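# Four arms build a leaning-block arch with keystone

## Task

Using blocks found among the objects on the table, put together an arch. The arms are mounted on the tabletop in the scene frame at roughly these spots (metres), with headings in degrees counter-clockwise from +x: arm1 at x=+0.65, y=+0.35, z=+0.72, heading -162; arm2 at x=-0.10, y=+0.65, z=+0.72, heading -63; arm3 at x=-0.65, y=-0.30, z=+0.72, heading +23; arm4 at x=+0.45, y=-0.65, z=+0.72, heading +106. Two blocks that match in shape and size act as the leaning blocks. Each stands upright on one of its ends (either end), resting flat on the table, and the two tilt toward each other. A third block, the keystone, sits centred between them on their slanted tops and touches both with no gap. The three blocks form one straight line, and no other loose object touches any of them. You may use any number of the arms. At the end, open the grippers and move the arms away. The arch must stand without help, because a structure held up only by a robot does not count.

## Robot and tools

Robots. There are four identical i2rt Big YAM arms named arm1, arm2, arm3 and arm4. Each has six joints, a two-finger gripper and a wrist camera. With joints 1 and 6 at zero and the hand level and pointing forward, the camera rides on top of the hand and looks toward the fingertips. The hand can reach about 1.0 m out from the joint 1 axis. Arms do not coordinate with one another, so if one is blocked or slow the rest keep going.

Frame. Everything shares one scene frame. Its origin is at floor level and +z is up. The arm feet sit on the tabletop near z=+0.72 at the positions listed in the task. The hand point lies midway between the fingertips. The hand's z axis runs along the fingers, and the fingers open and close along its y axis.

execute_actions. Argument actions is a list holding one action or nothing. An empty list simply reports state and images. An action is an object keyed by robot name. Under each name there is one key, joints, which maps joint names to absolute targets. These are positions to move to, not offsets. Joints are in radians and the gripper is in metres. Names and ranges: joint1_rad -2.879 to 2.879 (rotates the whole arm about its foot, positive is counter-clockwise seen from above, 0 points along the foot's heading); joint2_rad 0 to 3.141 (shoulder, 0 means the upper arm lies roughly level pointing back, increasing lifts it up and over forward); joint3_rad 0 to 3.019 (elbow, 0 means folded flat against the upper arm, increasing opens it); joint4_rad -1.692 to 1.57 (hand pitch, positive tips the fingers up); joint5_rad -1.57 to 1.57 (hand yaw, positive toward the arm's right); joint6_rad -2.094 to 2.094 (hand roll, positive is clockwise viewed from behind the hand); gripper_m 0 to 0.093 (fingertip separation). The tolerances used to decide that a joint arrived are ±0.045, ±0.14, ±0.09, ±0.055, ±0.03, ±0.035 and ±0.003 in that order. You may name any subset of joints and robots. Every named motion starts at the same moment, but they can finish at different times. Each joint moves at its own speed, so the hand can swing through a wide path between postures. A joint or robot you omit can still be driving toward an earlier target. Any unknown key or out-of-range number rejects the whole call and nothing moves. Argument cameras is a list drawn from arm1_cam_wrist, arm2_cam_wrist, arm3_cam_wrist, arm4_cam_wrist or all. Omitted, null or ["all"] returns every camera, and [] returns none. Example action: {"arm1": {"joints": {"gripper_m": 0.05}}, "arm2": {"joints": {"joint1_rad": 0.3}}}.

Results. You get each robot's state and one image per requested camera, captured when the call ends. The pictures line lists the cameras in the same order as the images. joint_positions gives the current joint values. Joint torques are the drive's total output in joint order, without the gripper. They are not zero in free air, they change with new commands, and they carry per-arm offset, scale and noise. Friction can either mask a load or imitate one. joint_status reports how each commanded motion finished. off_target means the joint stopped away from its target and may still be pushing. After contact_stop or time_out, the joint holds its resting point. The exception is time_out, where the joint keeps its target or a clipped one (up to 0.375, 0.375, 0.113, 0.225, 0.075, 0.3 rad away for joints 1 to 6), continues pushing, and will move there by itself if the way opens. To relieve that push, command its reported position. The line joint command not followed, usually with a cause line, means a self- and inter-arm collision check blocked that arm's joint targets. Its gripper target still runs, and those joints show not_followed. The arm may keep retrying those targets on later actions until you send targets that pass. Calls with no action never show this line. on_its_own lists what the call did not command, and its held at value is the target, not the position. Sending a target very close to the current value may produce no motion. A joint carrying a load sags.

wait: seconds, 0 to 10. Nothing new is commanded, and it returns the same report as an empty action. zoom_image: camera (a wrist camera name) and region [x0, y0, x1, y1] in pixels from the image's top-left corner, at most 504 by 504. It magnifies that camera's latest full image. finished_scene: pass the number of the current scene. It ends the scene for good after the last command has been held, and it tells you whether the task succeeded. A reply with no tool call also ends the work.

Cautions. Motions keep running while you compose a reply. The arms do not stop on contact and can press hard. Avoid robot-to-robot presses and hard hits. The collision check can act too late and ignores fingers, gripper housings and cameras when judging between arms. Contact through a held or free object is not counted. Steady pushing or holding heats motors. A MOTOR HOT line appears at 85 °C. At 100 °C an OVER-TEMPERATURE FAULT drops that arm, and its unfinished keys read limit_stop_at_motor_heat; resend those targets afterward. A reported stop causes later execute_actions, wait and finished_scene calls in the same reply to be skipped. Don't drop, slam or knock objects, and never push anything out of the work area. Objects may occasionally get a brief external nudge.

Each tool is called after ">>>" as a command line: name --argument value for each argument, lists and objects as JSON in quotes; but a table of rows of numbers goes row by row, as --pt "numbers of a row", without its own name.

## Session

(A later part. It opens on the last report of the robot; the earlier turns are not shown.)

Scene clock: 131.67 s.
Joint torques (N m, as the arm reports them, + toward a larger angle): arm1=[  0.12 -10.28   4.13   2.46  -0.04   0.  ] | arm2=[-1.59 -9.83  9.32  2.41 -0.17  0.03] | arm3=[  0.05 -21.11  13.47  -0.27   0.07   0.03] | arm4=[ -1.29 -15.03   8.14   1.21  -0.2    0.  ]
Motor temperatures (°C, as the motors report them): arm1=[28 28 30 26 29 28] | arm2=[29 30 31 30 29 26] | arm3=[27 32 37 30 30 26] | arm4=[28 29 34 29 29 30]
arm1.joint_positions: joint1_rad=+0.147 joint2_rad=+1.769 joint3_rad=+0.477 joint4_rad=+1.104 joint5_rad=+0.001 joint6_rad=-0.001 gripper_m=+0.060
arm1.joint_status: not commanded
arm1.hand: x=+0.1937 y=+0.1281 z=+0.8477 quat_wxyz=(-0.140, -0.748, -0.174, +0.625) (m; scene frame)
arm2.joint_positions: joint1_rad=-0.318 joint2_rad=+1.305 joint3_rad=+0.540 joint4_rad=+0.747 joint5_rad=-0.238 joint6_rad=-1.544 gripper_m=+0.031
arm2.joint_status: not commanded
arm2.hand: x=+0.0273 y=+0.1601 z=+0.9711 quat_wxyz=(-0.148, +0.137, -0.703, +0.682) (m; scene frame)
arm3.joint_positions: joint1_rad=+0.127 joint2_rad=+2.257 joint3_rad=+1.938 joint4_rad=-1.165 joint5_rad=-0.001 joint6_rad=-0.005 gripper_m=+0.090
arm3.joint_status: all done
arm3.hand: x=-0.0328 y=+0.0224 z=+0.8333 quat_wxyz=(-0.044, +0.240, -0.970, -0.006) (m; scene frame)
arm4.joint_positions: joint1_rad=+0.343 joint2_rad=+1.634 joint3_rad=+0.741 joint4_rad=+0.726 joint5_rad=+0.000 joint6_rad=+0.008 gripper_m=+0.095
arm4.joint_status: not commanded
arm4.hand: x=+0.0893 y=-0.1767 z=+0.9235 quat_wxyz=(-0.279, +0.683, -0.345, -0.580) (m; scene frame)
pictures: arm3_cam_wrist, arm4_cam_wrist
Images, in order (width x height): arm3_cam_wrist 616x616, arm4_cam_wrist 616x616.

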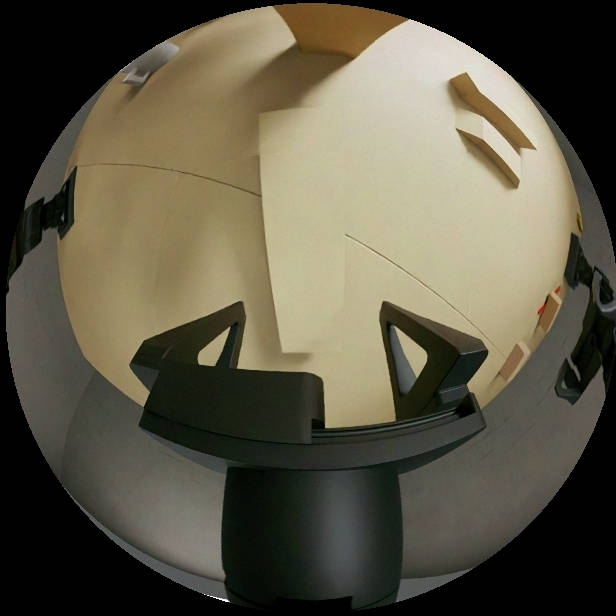

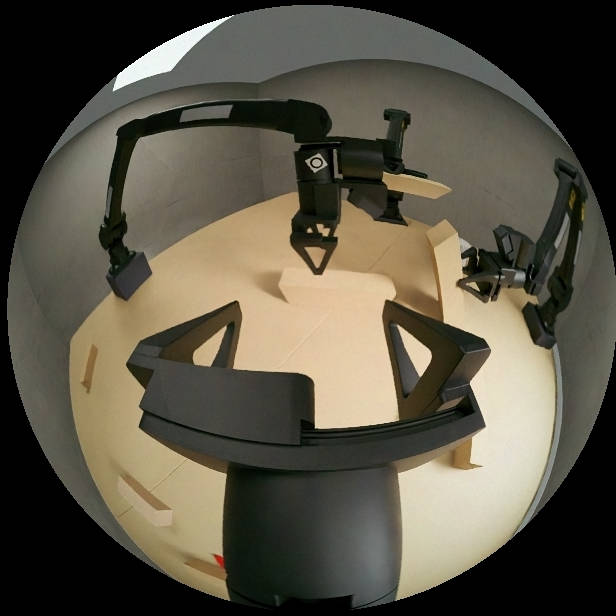

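>>> execute_actions --actions '[{"arm3":{"joints":{"joint2_rad":2.31,"joint3_rad":1.90,"joint4_rad":-1.06}}}]' --cameras '["arm3_cam_wrist","arm4_cam_wrist"]'

Scene clock: 132.80 s.
Joint torques (N m, as the arm reports them, + toward a larger angle): arm1=[  0.12 -10.12   4.13   2.46  -0.03   0.  ] | arm2=[-1.49 -9.86  9.3   2.42 -0.18  0.02] | arm3=[  0.54 -21.1    8.55   1.09   0.1    0.09] | arm4=[ -1.64 -15.5    8.14   1.35  -0.19  -0.02]
Motor temperatures (°C, as the motors report them): arm1=[28 28 30 26 29 28] | arm2=[29 30 31 30 29 26] | arm3=[27 32 37 30 30 26] | arm4=[28 29 34 29 29 30]
arm1.joint_positions: joint1_rad=+0.147 joint2_rad=+1.769 joint3_rad=+0.477 joint4_rad=+1.104 joint5_rad=+0.001 joint6_rad=-0.001 gripper_m=+0.060
arm1.joint_status: not commanded
arm1.hand: x=+0.1937 y=+0.1281 z=+0.8477 quat_wxyz=(-0.140, -0.748, -0.174, +0.625) (m; scene frame)
arm2.joint_positions: joint1_rad=-0.318 joint2_rad=+1.305 joint3_rad=+0.540 joint4_rad=+0.747 joint5_rad=-0.238 joint6_rad=-1.544 gripper_m=+0.031
arm2.joint_status: not commanded
arm2.hand: x=+0.0273 y=+0.1601 z=+0.9711 quat_wxyz=(-0.148, +0.137, -0.703, +0.682) (m; scene frame)
arm3.joint_positions: joint1_rad=+0.127 joint2_rad=+2.297 joint3_rad=+1.904 joint4_rad=-1.080 joint5_rad=-0.001 joint6_rad=-0.005 gripper_m=+0.090
arm3.joint_status: all done
arm3.hand: x=-0.0302 y=+0.0234 z=+0.7954 quat_wxyz=(-0.049, +0.240, -0.969, -0.007) (m; scene frame)
arm4.joint_positions: joint1_rad=+0.343 joint2_rad=+1.634 joint3_rad=+0.741 joint4_rad=+0.726 joint5_rad=+0.000 joint6_rad=+0.008 gripper_m=+0.095
arm4.joint_status: not commanded
arm4.hand: x=+0.0893 y=-0.1767 z=+0.9235 quat_wxyz=(-0.279, +0.683, -0.345, -0.580) (m; scene frame)
pictures: arm3_cam_wrist, arm4_cam_wrist
Images, in order (width x height): arm3_cam_wrist 616x616, arm4_cam_wrist 616x616.

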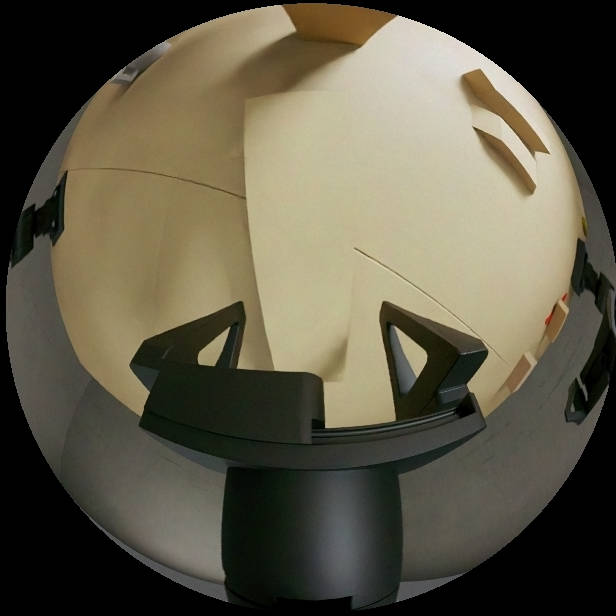

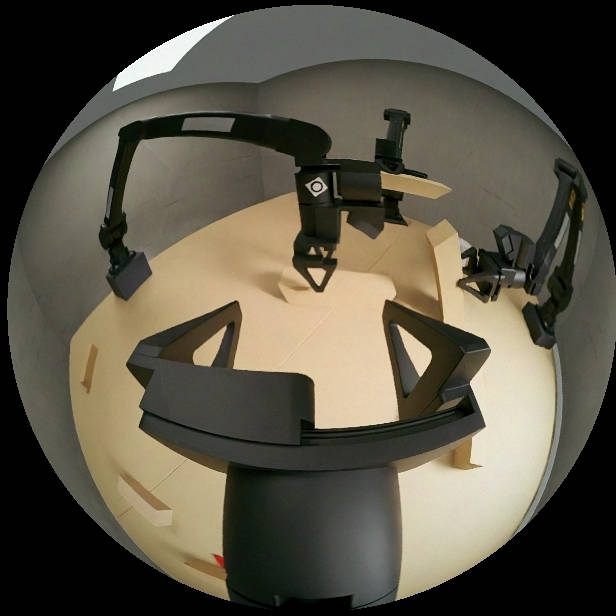

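>>> execute_actions --actions '[{"arm3":{"joints":{"joint2_rad":2.36,"joint4_rad":-1.01}}}]' --cameras '["arm3_cam_wrist","arm4_cam_wrist"]'

Scene clock: 133.73 s.
Joint torques (N m, as the arm reports them, + toward a larger angle): arm1=[  0.26 -10.23   4.13   2.43  -0.04  -0.01] | arm2=[-1.58 -9.84  9.3   2.43 -0.17  0.03] | arm3=[  1.17 -20.47   8.35   1.24   0.12   0.03] | arm4=[ -1.37 -15.61   8.27   1.47  -0.15  -0.04]
Motor temperatures (°C, as the motors report them): arm1=[28 28 30 26 29 28] | arm2=[29 30 31 30 29 26] | arm3=[27 32 37 29 30 26] | arm4=[28 29 34 29 29 30]
arm1.joint_positions: joint1_rad=+0.147 joint2_rad=+1.769 joint3_rad=+0.477 joint4_rad=+1.104 joint5_rad=+0.001 joint6_rad=-0.001 gripper_m=+0.060
arm1.joint_status: not commanded
arm1.hand: x=+0.1937 y=+0.1281 z=+0.8477 quat_wxyz=(-0.140, -0.748, -0.174, +0.625) (m; scene frame)
arm2.joint_positions: joint1_rad=-0.318 joint2_rad=+1.305 joint3_rad=+0.540 joint4_rad=+0.747 joint5_rad=-0.238 joint6_rad=-1.544 gripper_m=+0.031
arm2.joint_status: not commanded
arm2.hand: x=+0.0273 y=+0.1601 z=+0.9711 quat_wxyz=(-0.148, +0.137, -0.703, +0.682) (m; scene frame)
arm3.joint_positions: joint1_rad=+0.127 joint2_rad=+2.347 joint3_rad=+1.904 joint4_rad=-1.031 joint5_rad=-0.001 joint6_rad=-0.005 gripper_m=+0.090
arm3.joint_status: all done
arm3.hand: x=-0.0270 y=+0.0247 z=+0.7623 quat_wxyz=(-0.049, +0.240, -0.969, -0.007) (m; scene frame)
arm4.joint_positions: joint1_rad=+0.343 joint2_rad=+1.634 joint3_rad=+0.741 joint4_rad=+0.726 joint5_rad=+0.000 joint6_rad=+0.008 gripper_m=+0.095
arm4.joint_status: not commanded
arm4.hand: x=+0.0893 y=-0.1767 z=+0.9235 quat_wxyz=(-0.279, +0.683, -0.345, -0.580) (m; scene frame)
pictures: arm3_cam_wrist, arm4_cam_wrist
Images, in order (width x height): arm3_cam_wrist 616x616, arm4_cam_wrist 616x616.

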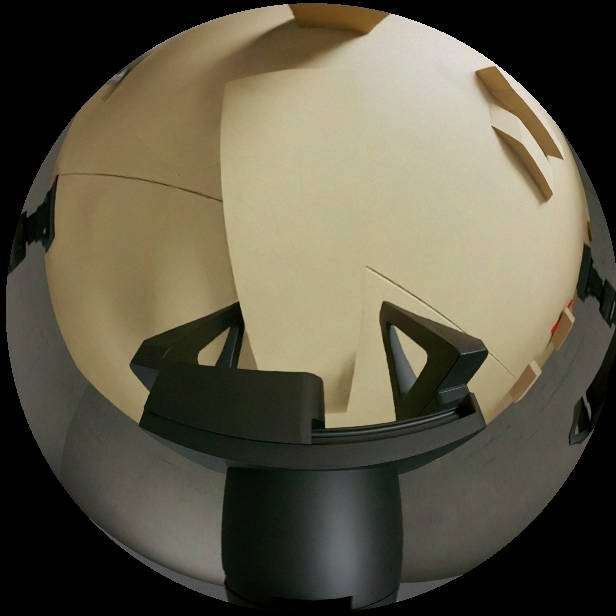

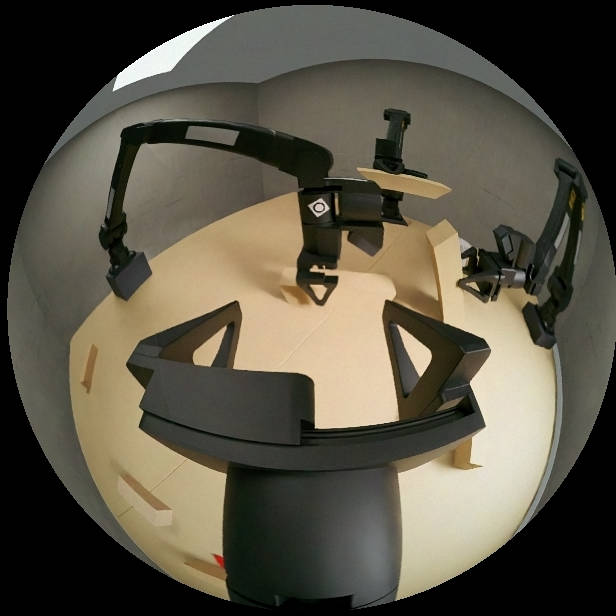

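>>> execute_actions --actions '[{"arm3":{"joints":{"gripper_m":0.05}}}]' --cameras '[]'

>>> execute_actions --actions '[{"arm3":{"joints":{"joint2_rad":2.15,"joint3_rad":1.75}}}]' --cameras '["arm3_cam_wrist","arm4_cam_wrist"]'

Scene clock: 134.57 s.
Joint torques (N m, as the arm reports them, + toward a larger angle): arm1=[  0.09 -10.19   4.11   2.44  -0.04   0.  ] | arm2=[-1.51 -9.95  9.3   2.45 -0.16  0.02] | arm3=[  0.61 -21.05   7.9    1.08   0.16   0.04] | arm4=[ -0.82 -14.95   8.07   1.4   -0.2   -0.03]
Motor temperatures (°C, as the motors report them): arm1=[28 28 30 26 29 28] | arm2=[29 30 31 30 29 26] | arm3=[27 32 37 29 30 26] | arm4=[28 29 34 29 29 30]
arm1.joint_positions: joint1_rad=+0.147 joint2_rad=+1.769 joint3_rad=+0.477 joint4_rad=+1.104 joint5_rad=+0.001 joint6_rad=-0.001 gripper_m=+0.060
arm1.joint_status: not commanded
arm1.hand: x=+0.1937 y=+0.1281 z=+0.8477 quat_wxyz=(-0.140, -0.748, -0.174, +0.625) (m; scene frame)
arm2.joint_positions: joint1_rad=-0.318 joint2_rad=+1.305 joint3_rad=+0.540 joint4_rad=+0.747 joint5_rad=-0.238 joint6_rad=-1.544 gripper_m=+0.031
arm2.joint_status: not commanded
arm2.hand: x=+0.0273 y=+0.1601 z=+0.9711 quat_wxyz=(-0.148, +0.137, -0.703, +0.682) (m; scene frame)
arm3.joint_positions: joint1_rad=+0.127 joint2_rad=+2.347 joint3_rad=+1.904 joint4_rad=-1.030 joint5_rad=-0.002 joint6_rad=-0.003 gripper_m=+0.061
arm3.joint_status: gripper_m off_target (ended at +0.061, target +0.050)
arm3.hand: x=-0.0266 y=+0.0249 z=+0.7624 quat_wxyz=(-0.049, +0.239, -0.970, -0.008) (m; scene frame)
arm4.joint_positions: joint1_rad=+0.343 joint2_rad=+1.634 joint3_rad=+0.741 joint4_rad=+0.726 joint5_rad=+0.000 joint6_rad=+0.008 gripper_m=+0.095
arm4.joint_status: not commanded
arm4.hand: x=+0.0893 y=-0.1767 z=+0.9235 quat_wxyz=(-0.279, +0.683, -0.345, -0.580) (m; scene frame)
pictures: none
No camera images: the call's "cameras" was empty. Leave "cameras" out to get every camera's image.

Scene clock: 135.60 s.
Joint torques (N m, as the arm reports them, + toward a larger angle): arm1=[  0.08 -10.19   4.12   2.42  -0.03   0.  ] | arm2=[-1.64 -9.68  9.32  2.4  -0.17  0.03] | arm3=[  1.21 -24.55   9.21   0.32   0.13   0.  ] | arm4=[ -1.25 -14.99   8.09   1.32  -0.19  -0.03]
Motor temperatures (°C, as the motors report them): arm1=[28 28 30 26 29 28] | arm2=[29 30 31 30 29 26] | arm3=[27 32 37 29 30 26] | arm4=[28 29 34 29 29 30]
arm1.joint_positions: joint1_rad=+0.147 joint2_rad=+1.769 joint3_rad=+0.477 joint4_rad=+1.104 joint5_rad=+0.001 joint6_rad=-0.001 gripper_m=+0.060
arm1.joint_status: not commanded
arm1.hand: x=+0.1937 y=+0.1281 z=+0.8477 quat_wxyz=(-0.140, -0.748, -0.174, +0.625) (m; scene frame)
arm2.joint_positions: joint1_rad=-0.318 joint2_rad=+1.305 joint3_rad=+0.540 joint4_rad=+0.747 joint5_rad=-0.238 joint6_rad=-1.544 gripper_m=+0.031
arm2.joint_status: not commanded
arm2.hand: x=+0.0273 y=+0.1601 z=+0.9711 quat_wxyz=(-0.148, +0.137, -0.703, +0.682) (m; scene frame)
arm3.joint_positions: joint1_rad=+0.127 joint2_rad=+2.205 joint3_rad=+1.739 joint4_rad=-1.013 joint5_rad=-0.002 joint6_rad=-0.003 gripper_m=+0.061
arm3.joint_status: all done
arm3.hand: x=-0.0622 y=+0.0066 z=+0.7967 quat_wxyz=(-0.047, +0.239, -0.970, -0.007) (m; scene frame)
arm4.joint_positions: joint1_rad=+0.343 joint2_rad=+1.634 joint3_rad=+0.741 joint4_rad=+0.726 joint5_rad=+0.000 joint6_rad=+0.008 gripper_m=+0.095
arm4.joint_status: not commanded
arm4.hand: x=+0.0893 y=-0.1767 z=+0.9235 quat_wxyz=(-0.279, +0.683, -0.345, -0.580) (m; scene frame)
pictures: arm3_cam_wrist, arm4_cam_wrist
Images, in order (width x height): arm3_cam_wrist 616x616, arm4_cam_wrist 616x616.

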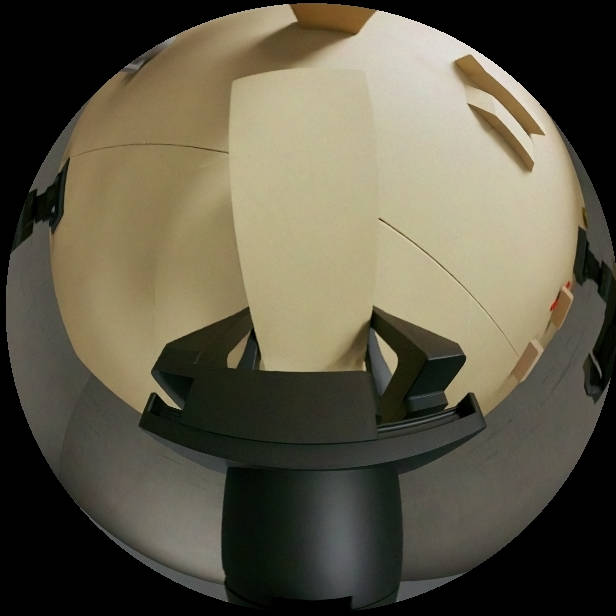

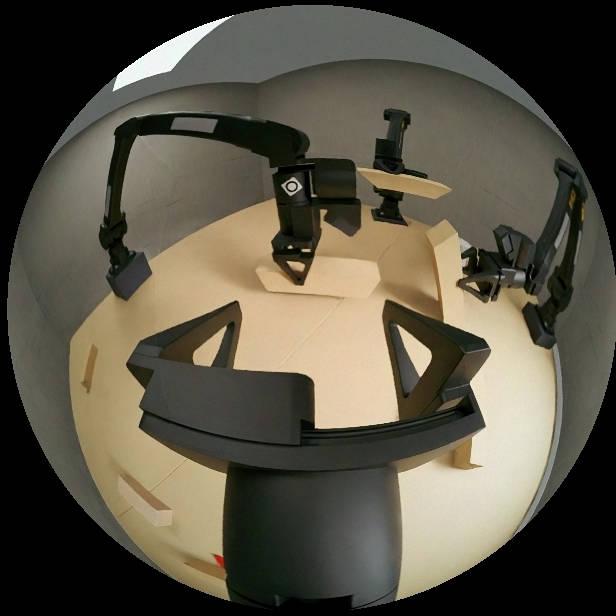

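>>> execute_actions --actions '[{"arm3":{"joints":{"joint2_rad":1.88,"joint3_rad":1.5,"joint4_rad":-0.6}}}]' --cameras '[]'

>>> execute_actions --actions '[{"arm3":{"joints":{"joint2_rad":1.85,"joint3_rad":0.95,"joint4_rad":0.63}}}]' --cameras '["arm3_cam_wrist","arm4_cam_wrist"]'

Scene clock: 137.53 s.
Joint torques (N m, as the arm reports them, + toward a larger angle): arm1=[  0.25 -10.23   4.1    2.46  -0.04   0.  ] | arm2=[-1.58 -9.79  9.33  2.44 -0.17  0.03] | arm3=[  0.82 -19.42  10.26   2.44   0.17   0.02] | arm4=[ -1.39 -15.44   8.14   1.38  -0.21  -0.03]
Motor temperatures (°C, as the motors report them): arm1=[28 28 29 26 29 28] | arm2=[29 30 31 30 29 26] | arm3=[27 32 37 29 30 26] | arm4=[28 29 34 29 29 30]
arm1.joint_positions: joint1_rad=+0.147 joint2_rad=+1.769 joint3_rad=+0.477 joint4_rad=+1.104 joint5_rad=+0.001 joint6_rad=-0.001 gripper_m=+0.060
arm1.joint_status: not commanded
arm1.hand: x=+0.1937 y=+0.1281 z=+0.8477 quat_wxyz=(-0.140, -0.748, -0.174, +0.625) (m; scene frame)
arm2.joint_positions: joint1_rad=-0.318 joint2_rad=+1.305 joint3_rad=+0.540 joint4_rad=+0.747 joint5_rad=-0.238 joint6_rad=-1.544 gripper_m=+0.031
arm2.joint_status: not commanded
arm2.hand: x=+0.0273 y=+0.1601 z=+0.9711 quat_wxyz=(-0.148, +0.137, -0.703, +0.682) (m; scene frame)
arm3.joint_positions: joint1_rad=+0.127 joint2_rad=+1.902 joint3_rad=+1.488 joint4_rad=-0.634 joint5_rad=-0.002 joint6_rad=-0.003 gripper_m=+0.061
arm3.joint_status: all done
arm3.hand: x=-0.0481 y=+0.0153 z=+0.9174 quat_wxyz=(-0.253, +0.233, -0.937, -0.057) (m; scene frame)
arm4.joint_positions: joint1_rad=+0.343 joint2_rad=+1.634 joint3_rad=+0.741 joint4_rad=+0.726 joint5_rad=+0.000 joint6_rad=+0.008 gripper_m=+0.095
arm4.joint_status: not commanded
arm4.hand: x=+0.0893 y=-0.1767 z=+0.9235 quat_wxyz=(-0.279, +0.683, -0.345, -0.580) (m; scene frame)
pictures: none
No camera images: the call's "cameras" was empty. Leave "cameras" out to get every camera's image.

Scene clock: 140.73 s.
Joint torques (N m, as the arm reports them, + toward a larger angle): arm1=[ -0.05 -10.13   4.15   2.43  -0.04   0.  ] | arm2=[-1.47 -9.7   9.32  2.45 -0.16  0.01] | arm3=[  0.54 -18.08   7.79   4.28   0.08   0.02] | arm4=[ -1.77 -15.31   8.15   1.39  -0.2   -0.03]
Motor temperatures (°C, as the motors report them): arm1=[28 28 29 26 29 28] | arm2=[29 30 31 30 29 26] | arm3=[27 32 37 30 30 26] | arm4=[28 29 34 29 29 30]
arm1.joint_positions: joint1_rad=+0.147 joint2_rad=+1.769 joint3_rad=+0.477 joint4_rad=+1.104 joint5_rad=+0.001 joint6_rad=-0.001 gripper_m=+0.060
arm1.joint_status: not commanded
arm1.hand: x=+0.1937 y=+0.1281 z=+0.8477 quat_wxyz=(-0.140, -0.748, -0.174, +0.625) (m; scene frame)
arm2.joint_positions: joint1_rad=-0.318 joint2_rad=+1.305 joint3_rad=+0.540 joint4_rad=+0.747 joint5_rad=-0.238 joint6_rad=-1.544 gripper_m=+0.031
arm2.joint_status: not commanded
arm2.hand: x=+0.0273 y=+0.1601 z=+0.9711 quat_wxyz=(-0.148, +0.137, -0.703, +0.682) (m; scene frame)
arm3.joint_positions: joint1_rad=+0.127 joint2_rad=+1.896 joint3_rad=+0.937 joint4_rad=+0.569 joint5_rad=+0.000 joint6_rad=-0.004 gripper_m=+0.061
arm3.joint_status: joint4_rad time_out (moved +1.203 of +1.264); the others done
arm3.on_its_own: joint4_rad reads +0.569 and still pushes toward +0.630 since a time_out
arm3.hand: x=-0.0720 y=+0.0021 z=+0.8792 quat_wxyz=(-0.543, +0.202, -0.805, -0.127) (m; scene frame)
arm4.joint_positions: joint1_rad=+0.343 joint2_rad=+1.634 joint3_rad=+0.741 joint4_rad=+0.726 joint5_rad=+0.000 joint6_rad=+0.008 gripper_m=+0.095
arm4.joint_status: not commanded
arm4.hand: x=+0.0893 y=-0.1767 z=+0.9235 quat_wxyz=(-0.279, +0.683, -0.345, -0.580) (m; scene frame)
pictures: arm3_cam_wrist, arm4_cam_wrist
Images, in order (width x height): arm3_cam_wrist 616x616, arm4_cam_wrist 616x616.

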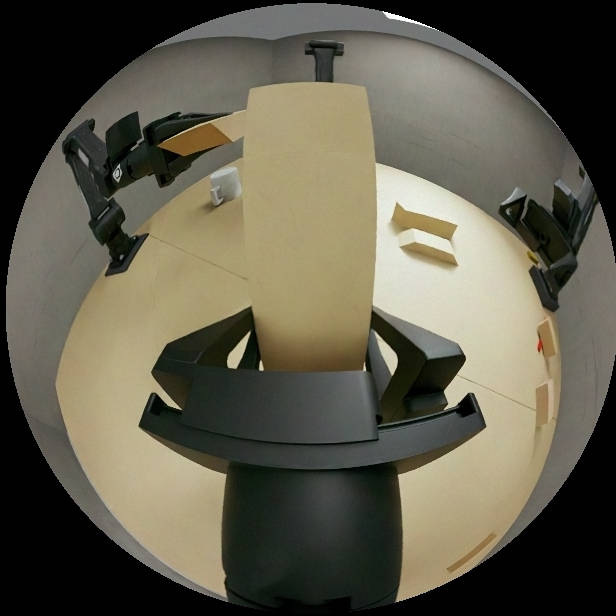

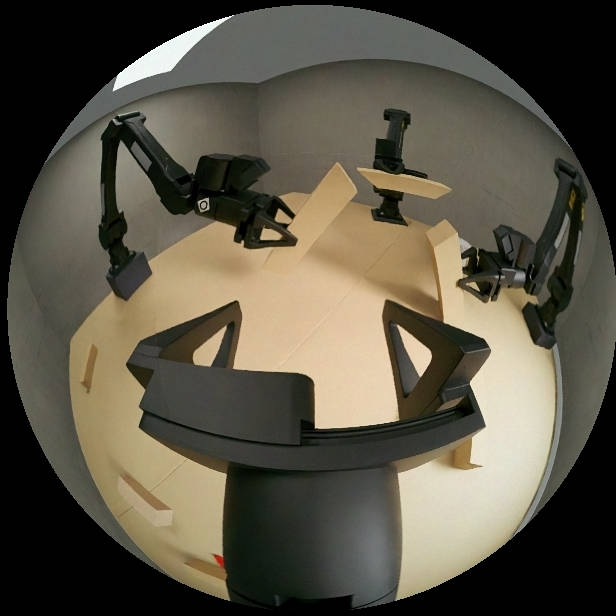

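>>> execute_actions --actions '[{"arm3":{"joints":{"joint2_rad":2.0,"joint3_rad":1.0,"joint4_rad":0.86}}}]' --cameras '["arm4_cam_wrist"]'

Scene clock: 143.23 s.
Joint torques (N m, as the arm reports them, + toward a larger angle): arm1=[  0.14 -10.23   4.1    2.43  -0.04   0.  ] | arm2=[-1.61 -9.92  9.31  2.4  -0.17  0.03] | arm3=[  0.15 -18.71  10.74   4.44   0.08   0.04] | arm4=[ -1.21 -15.2    8.13   1.37  -0.2   -0.03]
Motor temperatures (°C, as the motors report them): arm1=[28 28 29 26 29 28] | arm2=[29 30 31 30 29 26] | arm3=[27 32 37 30 30 26] | arm4=[28 29 34 29 29 30]
arm1.joint_positions: joint1_rad=+0.147 joint2_rad=+1.769 joint3_rad=+0.477 joint4_rad=+1.104 joint5_rad=+0.001 joint6_rad=-0.001 gripper_m=+0.060
arm1.joint_status: not commanded
arm1.hand: x=+0.1937 y=+0.1281 z=+0.8477 quat_wxyz=(-0.140, -0.748, -0.174, +0.625) (m; scene frame)
arm2.joint_positions: joint1_rad=-0.318 joint2_rad=+1.305 joint3_rad=+0.540 joint4_rad=+0.747 joint5_rad=-0.238 joint6_rad=-1.544 gripper_m=+0.031
arm2.joint_status: not commanded
arm2.hand: x=+0.0273 y=+0.1601 z=+0.9711 quat_wxyz=(-0.148, +0.137, -0.703, +0.682) (m; scene frame)
arm3.joint_positions: joint1_rad=+0.127 joint2_rad=+2.032 joint3_rad=+0.944 joint4_rad=+0.797 joint5_rad=+0.000 joint6_rad=-0.004 gripper_m=+0.061
arm3.joint_status: joint4_rad time_out (moved +0.229 of +0.291); the others done
arm3.on_its_own: joint4_rad reads +0.797 and still pushes toward +0.860 since a time_out
arm3.hand: x=-0.0630 y=+0.0064 z=+0.8483 quat_wxyz=(-0.582, +0.195, -0.778, -0.137) (m; scene frame)
arm4.joint_positions: joint1_rad=+0.343 joint2_rad=+1.634 joint3_rad=+0.741 joint4_rad=+0.726 joint5_rad=+0.000 joint6_rad=+0.008 gripper_m=+0.095
arm4.joint_status: not commanded
arm4.hand: x=+0.0893 y=-0.1767 z=+0.9235 quat_wxyz=(-0.279, +0.683, -0.345, -0.580) (m; scene frame)
pictures: arm4_cam_wrist
Images, in order (width x height): arm4_cam_wrist 616x616.

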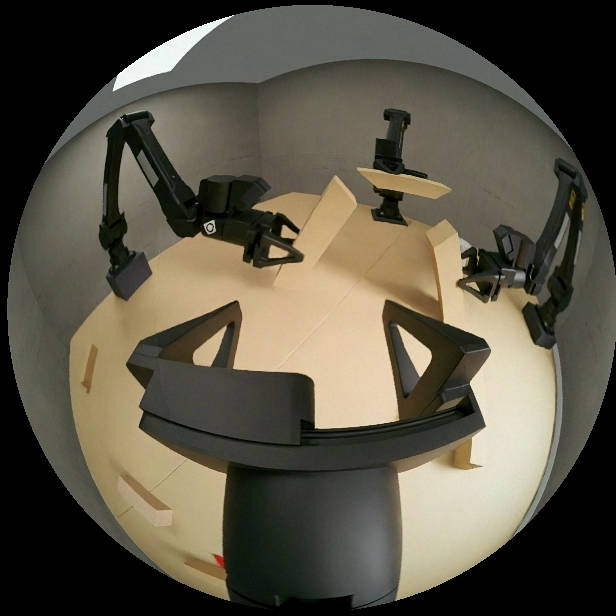

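>>> execute_actions --actions '[{"arm3":{"joints":{"joint2_rad":2.09,"joint4_rad":0.93}}}]' --cameras '["arm4_cam_wrist"]'

>>> zoom_image --camera "arm4_cam_wrist" --region '[230, 160, 490, 330]'

Scene clock: 146.50 s.
Joint torques (N m, as the arm reports them, + toward a larger angle): arm1=[  0.13 -10.29   4.08   2.45  -0.04  -0.01] | arm2=[-1.7  -9.67  9.32  2.42 -0.17  0.03] | arm3=[  1.01 -17.17   9.71   4.39   0.07   0.02] | arm4=[ -1.03 -14.99   8.12   1.33  -0.15  -0.02]
Motor temperatures (°C, as the motors report them): arm1=[28 28 29 26 29 28] | arm2=[29 30 31 30 29 26] | arm3=[27 32 37 30 30 26] | arm4=[28 29 34 29 29 30]
arm1.joint_positions: joint1_rad=+0.147 joint2_rad=+1.769 joint3_rad=+0.477 joint4_rad=+1.104 joint5_rad=+0.001 joint6_rad=-0.001 gripper_m=+0.060
arm1.joint_status: not commanded
arm1.hand: x=+0.1937 y=+0.1281 z=+0.8477 quat_wxyz=(-0.140, -0.748, -0.174, +0.625) (m; scene frame)
arm2.joint_positions: joint1_rad=-0.318 joint2_rad=+1.305 joint3_rad=+0.540 joint4_rad=+0.747 joint5_rad=-0.238 joint6_rad=-1.544 gripper_m=+0.031
arm2.joint_status: not commanded
arm2.hand: x=+0.0273 y=+0.1601 z=+0.9711 quat_wxyz=(-0.148, +0.137, -0.703, +0.682) (m; scene frame)
arm3.joint_positions: joint1_rad=+0.127 joint2_rad=+2.114 joint3_rad=+0.947 joint4_rad=+0.871 joint5_rad=+0.000 joint6_rad=-0.004 gripper_m=+0.061
arm3.joint_status: joint4_rad time_out (moved +0.073 of +0.133); the others done
arm3.on_its_own: joint4_rad reads +0.871 and still pushes toward +0.930 since a time_out
arm3.hand: x=-0.0654 y=+0.0048 z=+0.8143 quat_wxyz=(-0.580, +0.195, -0.779, -0.137) (m; scene frame)
arm4.joint_positions: joint1_rad=+0.343 joint2_rad=+1.634 joint3_rad=+0.741 joint4_rad=+0.726 joint5_rad=+0.000 joint6_rad=+0.008 gripper_m=+0.095
arm4.joint_status: not commanded
arm4.hand: x=+0.0893 y=-0.1767 z=+0.9235 quat_wxyz=(-0.279, +0.683, -0.345, -0.580) (m; scene frame)
pictures: arm4_cam_wrist
Images, in order (width x height): arm4_cam_wrist 616x616.

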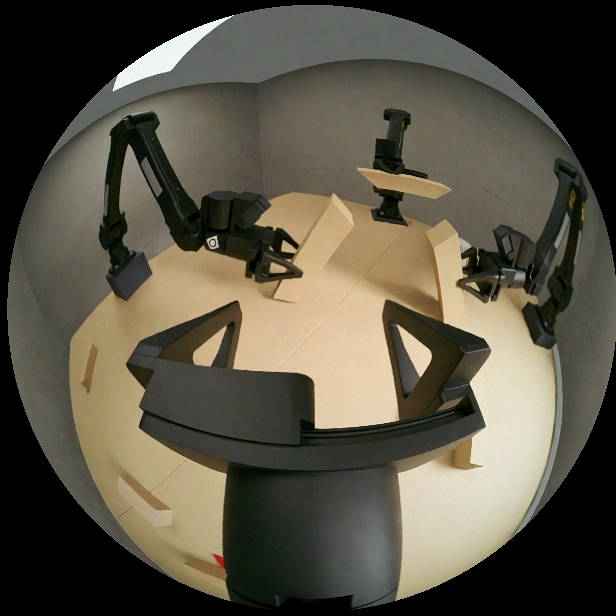

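Region (230, 160, 490, 330) of arm4_cam_wrist's 616x616 image, scaled by 1.938, with more detail than that image has; it fills the top 330 rows of this view, and the rest is white.

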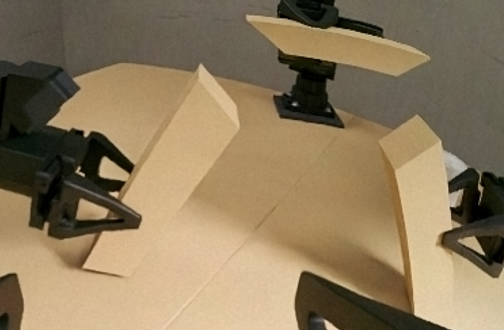

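>>> execute_actions --actions '[{"arm3":{"joints":{"joint3_rad":1.04,"joint4_rad":0.92}}}]' --cameras '[]'

>>> execute_actions --actions '[{"arm3":{"joints":{"joint2_rad":2.155}}}]' --cameras '["arm4_cam_wrist"]'

>>> zoom_image --camera "arm4_cam_wrist" --region '[260, 170, 500, 330]'

Scene clock: 147.47 s.
Joint torques (N m, as the arm reports them, + toward a larger angle): arm1=[  0.16 -10.15   4.14   2.44  -0.03  -0.01] | arm2=[-1.52 -9.86  9.33  2.41 -0.17  0.02] | arm3=[  0.3  -18.28  10.21   3.87   0.09   0.03] | arm4=[ -1.39 -15.5    8.05   1.33  -0.18  -0.03]
Motor temperatures (°C, as the motors report them): arm1=[28 28 29 26 29 28] | arm2=[29 30 31 30 29 26] | arm3=[27 32 38 30 30 26] | arm4=[28 29 34 29 29 30]
arm1.joint_positions: joint1_rad=+0.147 joint2_rad=+1.769 joint3_rad=+0.477 joint4_rad=+1.104 joint5_rad=+0.001 joint6_rad=-0.001 gripper_m=+0.060
arm1.joint_status: not commanded
arm1.hand: x=+0.1937 y=+0.1281 z=+0.8477 quat_wxyz=(-0.140, -0.748, -0.174, +0.625) (m; scene frame)
arm2.joint_positions: joint1_rad=-0.318 joint2_rad=+1.305 joint3_rad=+0.540 joint4_rad=+0.747 joint5_rad=-0.238 joint6_rad=-1.544 gripper_m=+0.031
arm2.joint_status: not commanded
arm2.hand: x=+0.0273 y=+0.1601 z=+0.9711 quat_wxyz=(-0.148, +0.137, -0.703, +0.682) (m; scene frame)
arm3.joint_positions: joint1_rad=+0.127 joint2_rad=+2.114 joint3_rad=+0.985 joint4_rad=+0.871 joint5_rad=+0.000 joint6_rad=-0.004 gripper_m=+0.061
arm3.joint_status: all done
arm3.hand: x=-0.0514 y=+0.0123 z=+0.8293 quat_wxyz=(-0.595, +0.193, -0.768, -0.140) (m; scene frame)
arm4.joint_positions: joint1_rad=+0.343 joint2_rad=+1.634 joint3_rad=+0.741 joint4_rad=+0.726 joint5_rad=+0.000 joint6_rad=+0.008 gripper_m=+0.095
arm4.joint_status: not commanded
arm4.hand: x=+0.0893 y=-0.1767 z=+0.9235 quat_wxyz=(-0.279, +0.683, -0.345, -0.580) (m; scene frame)
pictures: none
No camera images: the call's "cameras" was empty. Leave "cameras" out to get every camera's image.

Scene clock: 148.17 s.
Joint torques (N m, as the arm reports them, + toward a larger angle): arm1=[  0.16 -10.28   4.12   2.43  -0.03   0.  ] | arm2=[-1.63 -9.78  9.31  2.42 -0.17  0.03] | arm3=[  0.47 -17.12   9.5    3.37   0.05   0.07] | arm4=[ -1.54 -14.9    8.2    1.35  -0.2   -0.04]
Motor temperatures (°C, as the motors report them): arm1=[28 28 29 26 29 28] | arm2=[29 30 31 30 29 26] | arm3=[27 32 38 30 30 26] | arm4=[28 29 34 29 29 30]
arm1.joint_positions: joint1_rad=+0.147 joint2_rad=+1.769 joint3_rad=+0.477 joint4_rad=+1.104 joint5_rad=+0.001 joint6_rad=-0.001 gripper_m=+0.060
arm1.joint_status: not commanded
arm1.hand: x=+0.1937 y=+0.1281 z=+0.8477 quat_wxyz=(-0.140, -0.748, -0.174, +0.625) (m; scene frame)
arm2.joint_positions: joint1_rad=-0.318 joint2_rad=+1.305 joint3_rad=+0.540 joint4_rad=+0.747 joint5_rad=-0.238 joint6_rad=-1.544 gripper_m=+0.031
arm2.joint_status: not commanded
arm2.hand: x=+0.0273 y=+0.1601 z=+0.9711 quat_wxyz=(-0.148, +0.137, -0.703, +0.682) (m; scene frame)
arm3.joint_positions: joint1_rad=+0.127 joint2_rad=+2.155 joint3_rad=+0.991 joint4_rad=+0.879 joint5_rad=+0.000 joint6_rad=-0.004 gripper_m=+0.061
arm3.joint_status: all done
arm3.hand: x=-0.0534 y=+0.0109 z=+0.8065 quat_wxyz=(-0.584, +0.194, -0.776, -0.138) (m; scene frame)
arm4.joint_positions: joint1_rad=+0.343 joint2_rad=+1.634 joint3_rad=+0.741 joint4_rad=+0.726 joint5_rad=+0.000 joint6_rad=+0.008 gripper_m=+0.095
arm4.joint_status: not commanded
arm4.hand: x=+0.0893 y=-0.1767 z=+0.9235 quat_wxyz=(-0.279, +0.683, -0.345, -0.580) (m; scene frame)
pictures: arm4_cam_wrist
Images, in order (width x height): arm4_cam_wrist 616x616.

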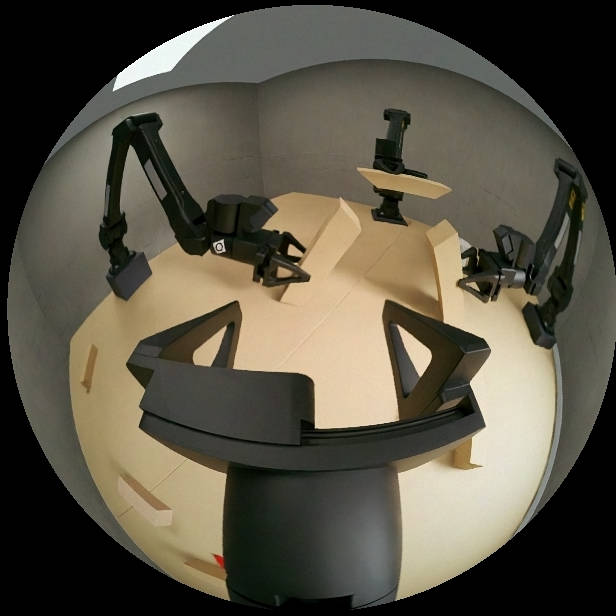

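Region (260, 170, 500, 330) of arm4_cam_wrist's 616x616 image, scaled by 2.100, with more detail than that image has.

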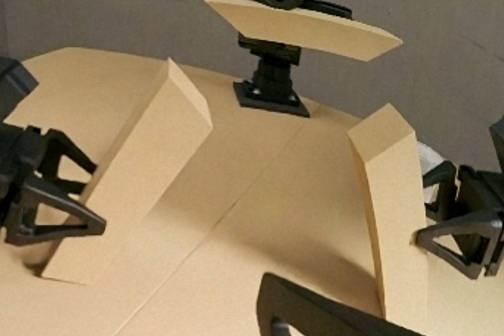

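>>> execute_actions --actions '[{"arm2":{"joints":{"joint1_rad":-0.34,"joint2_rad":1.50,"joint3_rad":0.80,"joint4_rad":0.74,"joint6_rad":-1.57}}}]' --cameras '["arm4_cam_wrist","arm2_cam_wrist"]'

Scene clock: 149.47 s.
Joint torques (N m, as the arm reports them, + toward a larger angle): arm1=[  0.07 -10.18   4.13   2.47  -0.05  -0.01] | arm2=[ -2.49 -13.16  12.24   2.37  -0.15   0.02] | arm3=[  0.7  -16.91   9.55   3.38   0.04  -0.03] | arm4=[ -0.93 -15.32   8.08   1.38  -0.2   -0.02]
Motor temperatures (°C, as the motors report them): arm1=[28 28 29 26 29 28] | arm2=[29 30 32 30 29 26] | arm3=[27 32 38 30 30 26] | arm4=[28 29 34 29 29 30]
arm1.joint_positions: joint1_rad=+0.147 joint2_rad=+1.769 joint3_rad=+0.477 joint4_rad=+1.104 joint5_rad=+0.001 joint6_rad=-0.001 gripper_m=+0.060
arm1.joint_status: not commanded
arm1.hand: x=+0.1937 y=+0.1281 z=+0.8477 quat_wxyz=(-0.140, -0.748, -0.174, +0.625) (m; scene frame)
arm2.joint_positions: joint1_rad=-0.331 joint2_rad=+1.504 joint3_rad=+0.754 joint4_rad=+0.738 joint5_rad=-0.238 joint6_rad=-1.563 gripper_m=+0.031
arm2.joint_status: all done
arm2.hand: x=+0.0335 y=+0.0792 z=+0.9756 quat_wxyz=(-0.137, +0.140, -0.700, +0.686) (m; scene frame)
arm3.joint_positions: joint1_rad=+0.127 joint2_rad=+2.155 joint3_rad=+0.991 joint4_rad=+0.879 joint5_rad=+0.000 joint6_rad=-0.004 gripper_m=+0.061
arm3.joint_status: not commanded
arm3.hand: x=-0.0534 y=+0.0109 z=+0.8065 quat_wxyz=(-0.584, +0.194, -0.776, -0.138) (m; scene frame)
arm4.joint_positions: joint1_rad=+0.343 joint2_rad=+1.634 joint3_rad=+0.741 joint4_rad=+0.726 joint5_rad=+0.000 joint6_rad=+0.008 gripper_m=+0.095
arm4.joint_status: not commanded
arm4.hand: x=+0.0893 y=-0.1767 z=+0.9235 quat_wxyz=(-0.279, +0.683, -0.345, -0.580) (m; scene frame)
pictures: arm2_cam_wrist, arm4_cam_wrist
Images, in order (width x height): arm2_cam_wrist 616x616, arm4_cam_wrist 616x616.

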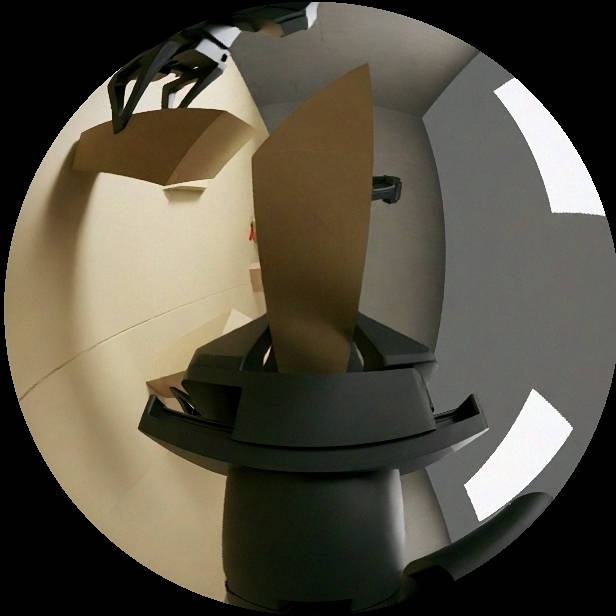

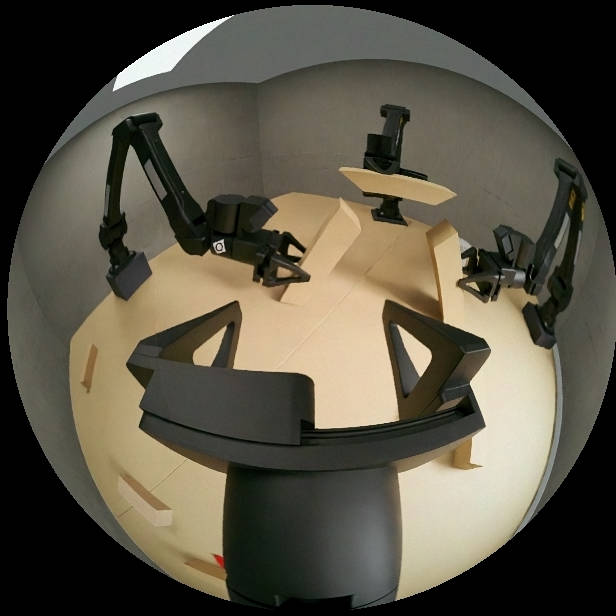

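>>> execute_actions --actions '[{"arm2":{"joints":{"joint2_rad":1.62,"joint3_rad":0.83,"joint4_rad":0.89}}}]' --cameras '["arm4_cam_wrist","arm2_cam_wrist"]'

>>> zoom_image --camera "arm4_cam_wrist" --region '[260, 170, 500, 330]'

Scene clock: 150.53 s.
Joint torques (N m, as the arm reports them, + toward a larger angle): arm1=[  0.09 -10.1    4.12   2.41  -0.04  -0.01] | arm2=[ -2.52 -14.7   11.58   3.56  -0.15   0.03] | arm3=[  0.84 -17.07   9.37   3.52   0.09   0.04] | arm4=[ -1.07 -15.21   8.17   1.32  -0.23  -0.05]
Motor temperatures (°C, as the motors report them): arm1=[28 28 29 26 29 28] | arm2=[29 30 32 30 29 26] | arm3=[27 32 38 30 30 26] | arm4=[28 29 34 29 29 30]
arm1.joint_positions: joint1_rad=+0.147 joint2_rad=+1.769 joint3_rad=+0.477 joint4_rad=+1.104 joint5_rad=+0.001 joint6_rad=-0.001 gripper_m=+0.060
arm1.joint_status: not commanded
arm1.hand: x=+0.1937 y=+0.1281 z=+0.8477 quat_wxyz=(-0.140, -0.748, -0.174, +0.625) (m; scene frame)
arm2.joint_positions: joint1_rad=-0.331 joint2_rad=+1.620 joint3_rad=+0.785 joint4_rad=+0.861 joint5_rad=-0.238 joint6_rad=-1.564 gripper_m=+0.031
arm2.joint_status: all done
arm2.hand: x=+0.0365 y=+0.0590 z=+0.9542 quat_wxyz=(-0.136, +0.141, -0.687, +0.700) (m; scene frame)
arm3.joint_positions: joint1_rad=+0.127 joint2_rad=+2.155 joint3_rad=+0.991 joint4_rad=+0.879 joint5_rad=+0.000 joint6_rad=-0.004 gripper_m=+0.061
arm3.joint_status: not commanded
arm3.hand: x=-0.0534 y=+0.0109 z=+0.8065 quat_wxyz=(-0.584, +0.194, -0.776, -0.138) (m; scene frame)
arm4.joint_positions: joint1_rad=+0.343 joint2_rad=+1.634 joint3_rad=+0.741 joint4_rad=+0.726 joint5_rad=+0.000 joint6_rad=+0.008 gripper_m=+0.095
arm4.joint_status: not commanded
arm4.hand: x=+0.0893 y=-0.1767 z=+0.9235 quat_wxyz=(-0.279, +0.683, -0.345, -0.580) (m; scene frame)
pictures: arm2_cam_wrist, arm4_cam_wrist
Images, in order (width x height): arm2_cam_wrist 616x616, arm4_cam_wrist 616x616.

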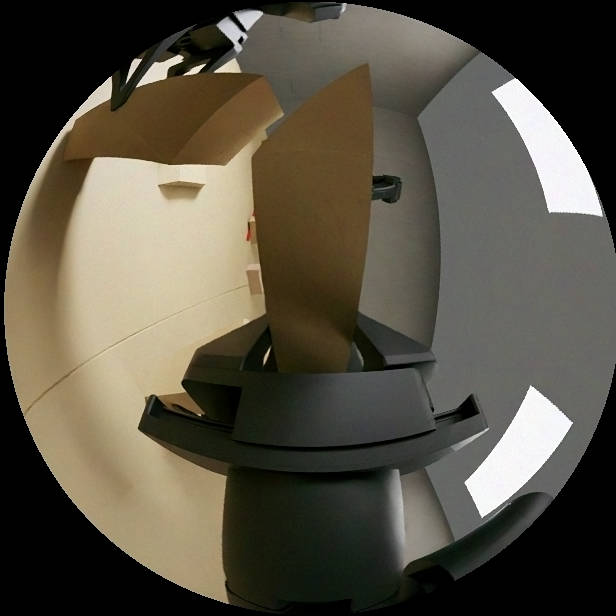

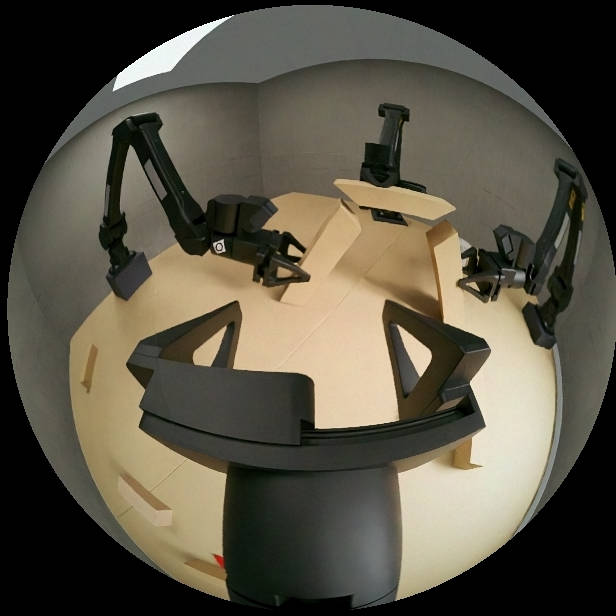

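Region (260, 170, 500, 330) of arm4_cam_wrist's 616x616 image, scaled by 2.100, with more detail than that image has.

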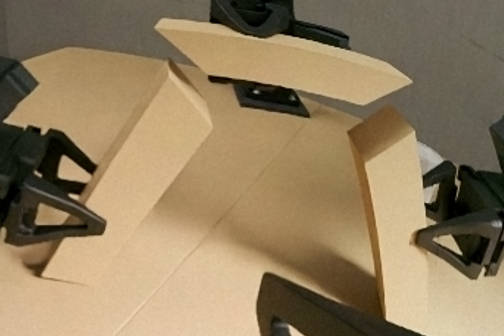

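>>> execute_actions --actions '[{"arm2":{"joints":{"joint2_rad":1.675,"joint4_rad":0.95}}}]' --cameras '["arm4_cam_wrist","arm2_cam_wrist"]'

>>> zoom_image --camera "arm4_cam_wrist" --region '[260, 170, 500, 330]'

Scene clock: 151.57 s.
Joint torques (N m, as the arm reports them, + toward a larger angle): arm1=[  0.13 -10.2    4.1    2.41  -0.04   0.  ] | arm2=[ -2.45 -14.24  11.28   3.57  -0.14   0.02] | arm3=[  0.52 -16.7    9.46   3.23   0.08   0.08] | arm4=[ -1.38 -15.11   8.14   1.37  -0.21  -0.04]
Motor temperatures (°C, as the motors report them): arm1=[28 28 29 26 29 28] | arm2=[29 30 32 30 29 26] | arm3=[27 32 38 30 30 26] | arm4=[28 29 34 29 29 30]
arm1.joint_positions: joint1_rad=+0.147 joint2_rad=+1.769 joint3_rad=+0.477 joint4_rad=+1.104 joint5_rad=+0.001 joint6_rad=-0.001 gripper_m=+0.060
arm1.joint_status: not commanded
arm1.hand: x=+0.1937 y=+0.1281 z=+0.8477 quat_wxyz=(-0.140, -0.748, -0.174, +0.625) (m; scene frame)
arm2.joint_positions: joint1_rad=-0.331 joint2_rad=+1.665 joint3_rad=+0.785 joint4_rad=+0.921 joint5_rad=-0.238 joint6_rad=-1.564 gripper_m=+0.031
arm2.joint_status: all done
arm2.hand: x=+0.0369 y=+0.0554 z=+0.9420 quat_wxyz=(-0.136, +0.141, -0.682, +0.705) (m; scene frame)
arm3.joint_positions: joint1_rad=+0.127 joint2_rad=+2.155 joint3_rad=+0.991 joint4_rad=+0.879 joint5_rad=+0.000 joint6_rad=-0.004 gripper_m=+0.061
arm3.joint_status: not commanded
arm3.hand: x=-0.0534 y=+0.0109 z=+0.8065 quat_wxyz=(-0.584, +0.194, -0.776, -0.138) (m; scene frame)
arm4.joint_positions: joint1_rad=+0.343 joint2_rad=+1.634 joint3_rad=+0.741 joint4_rad=+0.726 joint5_rad=+0.000 joint6_rad=+0.008 gripper_m=+0.095
arm4.joint_status: not commanded
arm4.hand: x=+0.0893 y=-0.1767 z=+0.9235 quat_wxyz=(-0.279, +0.683, -0.345, -0.580) (m; scene frame)
pictures: arm2_cam_wrist, arm4_cam_wrist
Images, in order (width x height): arm2_cam_wrist 616x616, arm4_cam_wrist 616x616.

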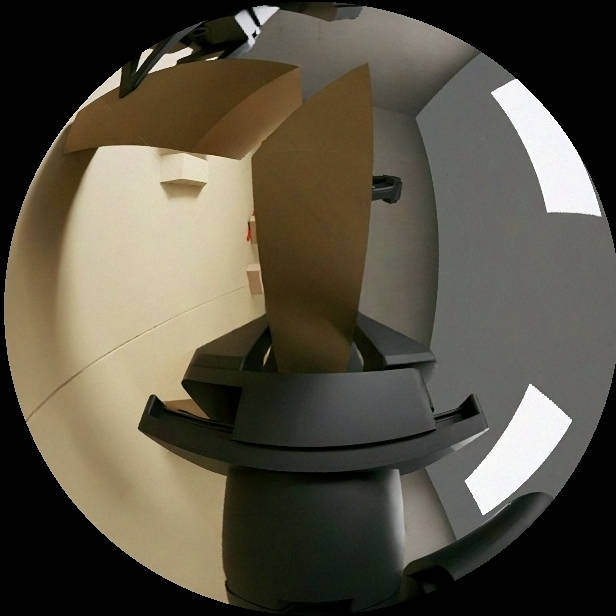

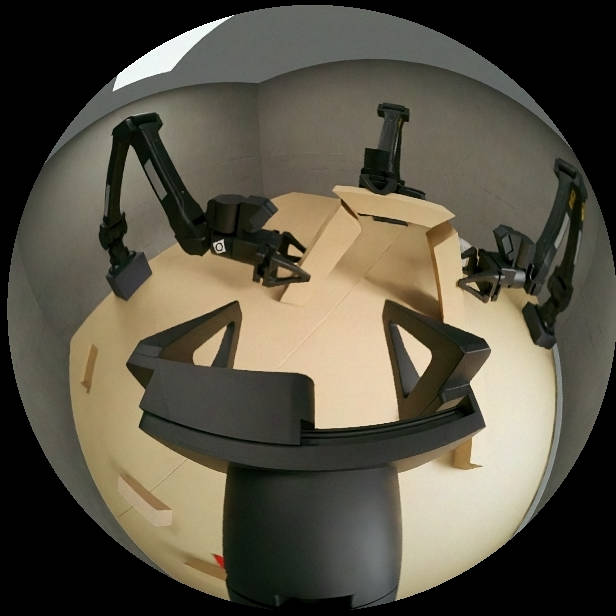

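Region (260, 170, 500, 330) of arm4_cam_wrist's 616x616 image, scaled by 2.100, with more detail than that image has.

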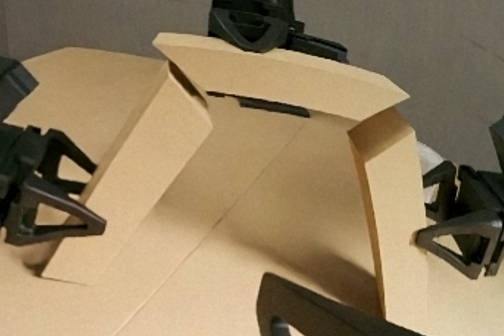

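>>> execute_actions --actions '[{"arm2":{"joints":{"joint2_rad":1.72,"joint1_rad":-0.312}}}]' --cameras '["arm4_cam_wrist","arm2_cam_wrist"]'

>>> zoom_image --camera "arm4_cam_wrist" --region '[260, 170, 500, 330]'

Scene clock: 153.50 s.
Joint torques (N m, as the arm reports them, + toward a larger angle): arm1=[  0.21 -10.19   4.1    2.43  -0.04   0.  ] | arm2=[ -1.12 -13.64  10.98   3.15  -0.06   0.08] | arm3=[  0.28 -16.24   9.5    3.44   0.03   0.03] | arm4=[ -1.23 -15.65   8.08   1.37  -0.16  -0.05]
Motor temperatures (°C, as the motors report them): arm1=[28 28 29 26 29 28] | arm2=[29 30 32 30 29 26] | arm3=[27 32 38 30 30 26] | arm4=[28 29 34 29 29 30]
arm1.joint_positions: joint1_rad=+0.147 joint2_rad=+1.769 joint3_rad=+0.477 joint4_rad=+1.104 joint5_rad=+0.001 joint6_rad=-0.001 gripper_m=+0.060
arm1.joint_status: not commanded
arm1.hand: x=+0.1937 y=+0.1281 z=+0.8477 quat_wxyz=(-0.140, -0.748, -0.174, +0.625) (m; scene frame)
arm2.joint_positions: joint1_rad=-0.317 joint2_rad=+1.700 joint3_rad=+0.786 joint4_rad=+0.930 joint5_rad=-0.240 joint6_rad=-1.570 gripper_m=+0.031
arm2.joint_status: all done
arm2.hand: x=+0.0458 y=+0.0547 z=+0.9243 quat_wxyz=(-0.140, +0.148, -0.689, +0.696) (m; scene frame)
arm3.joint_positions: joint1_rad=+0.127 joint2_rad=+2.155 joint3_rad=+0.991 joint4_rad=+0.879 joint5_rad=+0.000 joint6_rad=-0.002 gripper_m=+0.061
arm3.joint_status: not commanded
arm3.hand: x=-0.0534 y=+0.0109 z=+0.8065 quat_wxyz=(-0.584, +0.193, -0.776, -0.138) (m; scene frame)
arm4.joint_positions: joint1_rad=+0.343 joint2_rad=+1.634 joint3_rad=+0.741 joint4_rad=+0.726 joint5_rad=+0.000 joint6_rad=+0.008 gripper_m=+0.095
arm4.joint_status: not commanded
arm4.hand: x=+0.0893 y=-0.1767 z=+0.9235 quat_wxyz=(-0.279, +0.683, -0.345, -0.580) (m; scene frame)
pictures: arm2_cam_wrist, arm4_cam_wrist
Images, in order (width x height): arm2_cam_wrist 616x616, arm4_cam_wrist 616x616.

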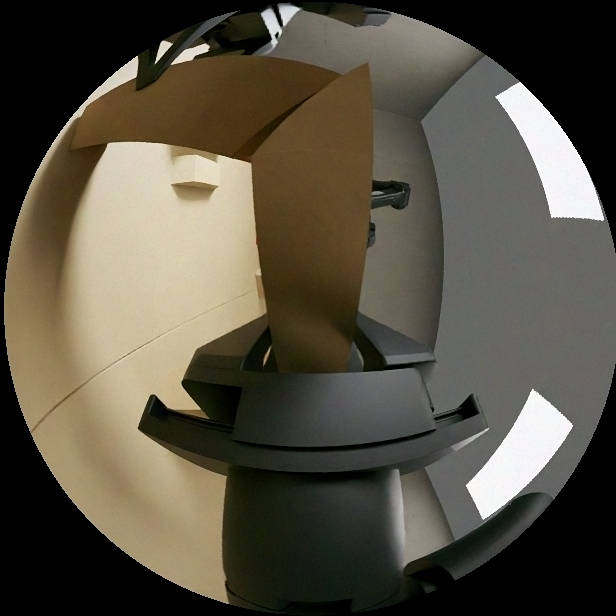

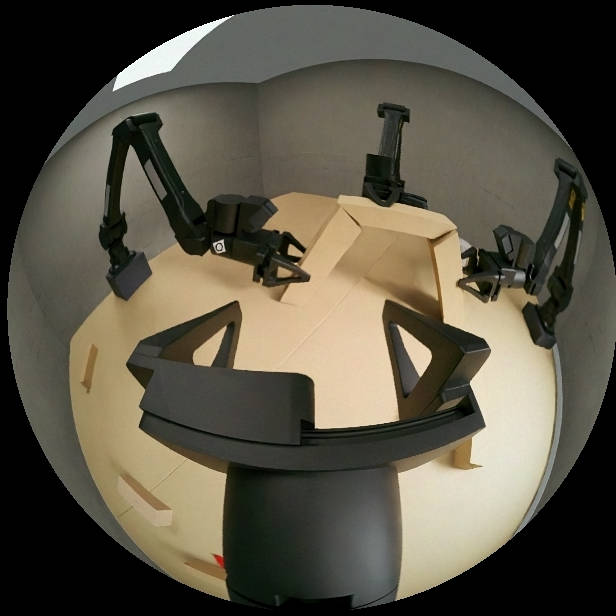

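Region (260, 170, 500, 330) of arm4_cam_wrist's 616x616 image, scaled by 2.100, with more detail than that image has.

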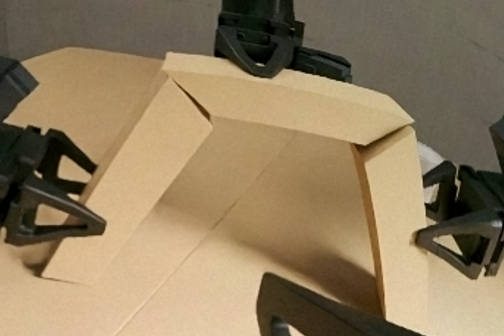

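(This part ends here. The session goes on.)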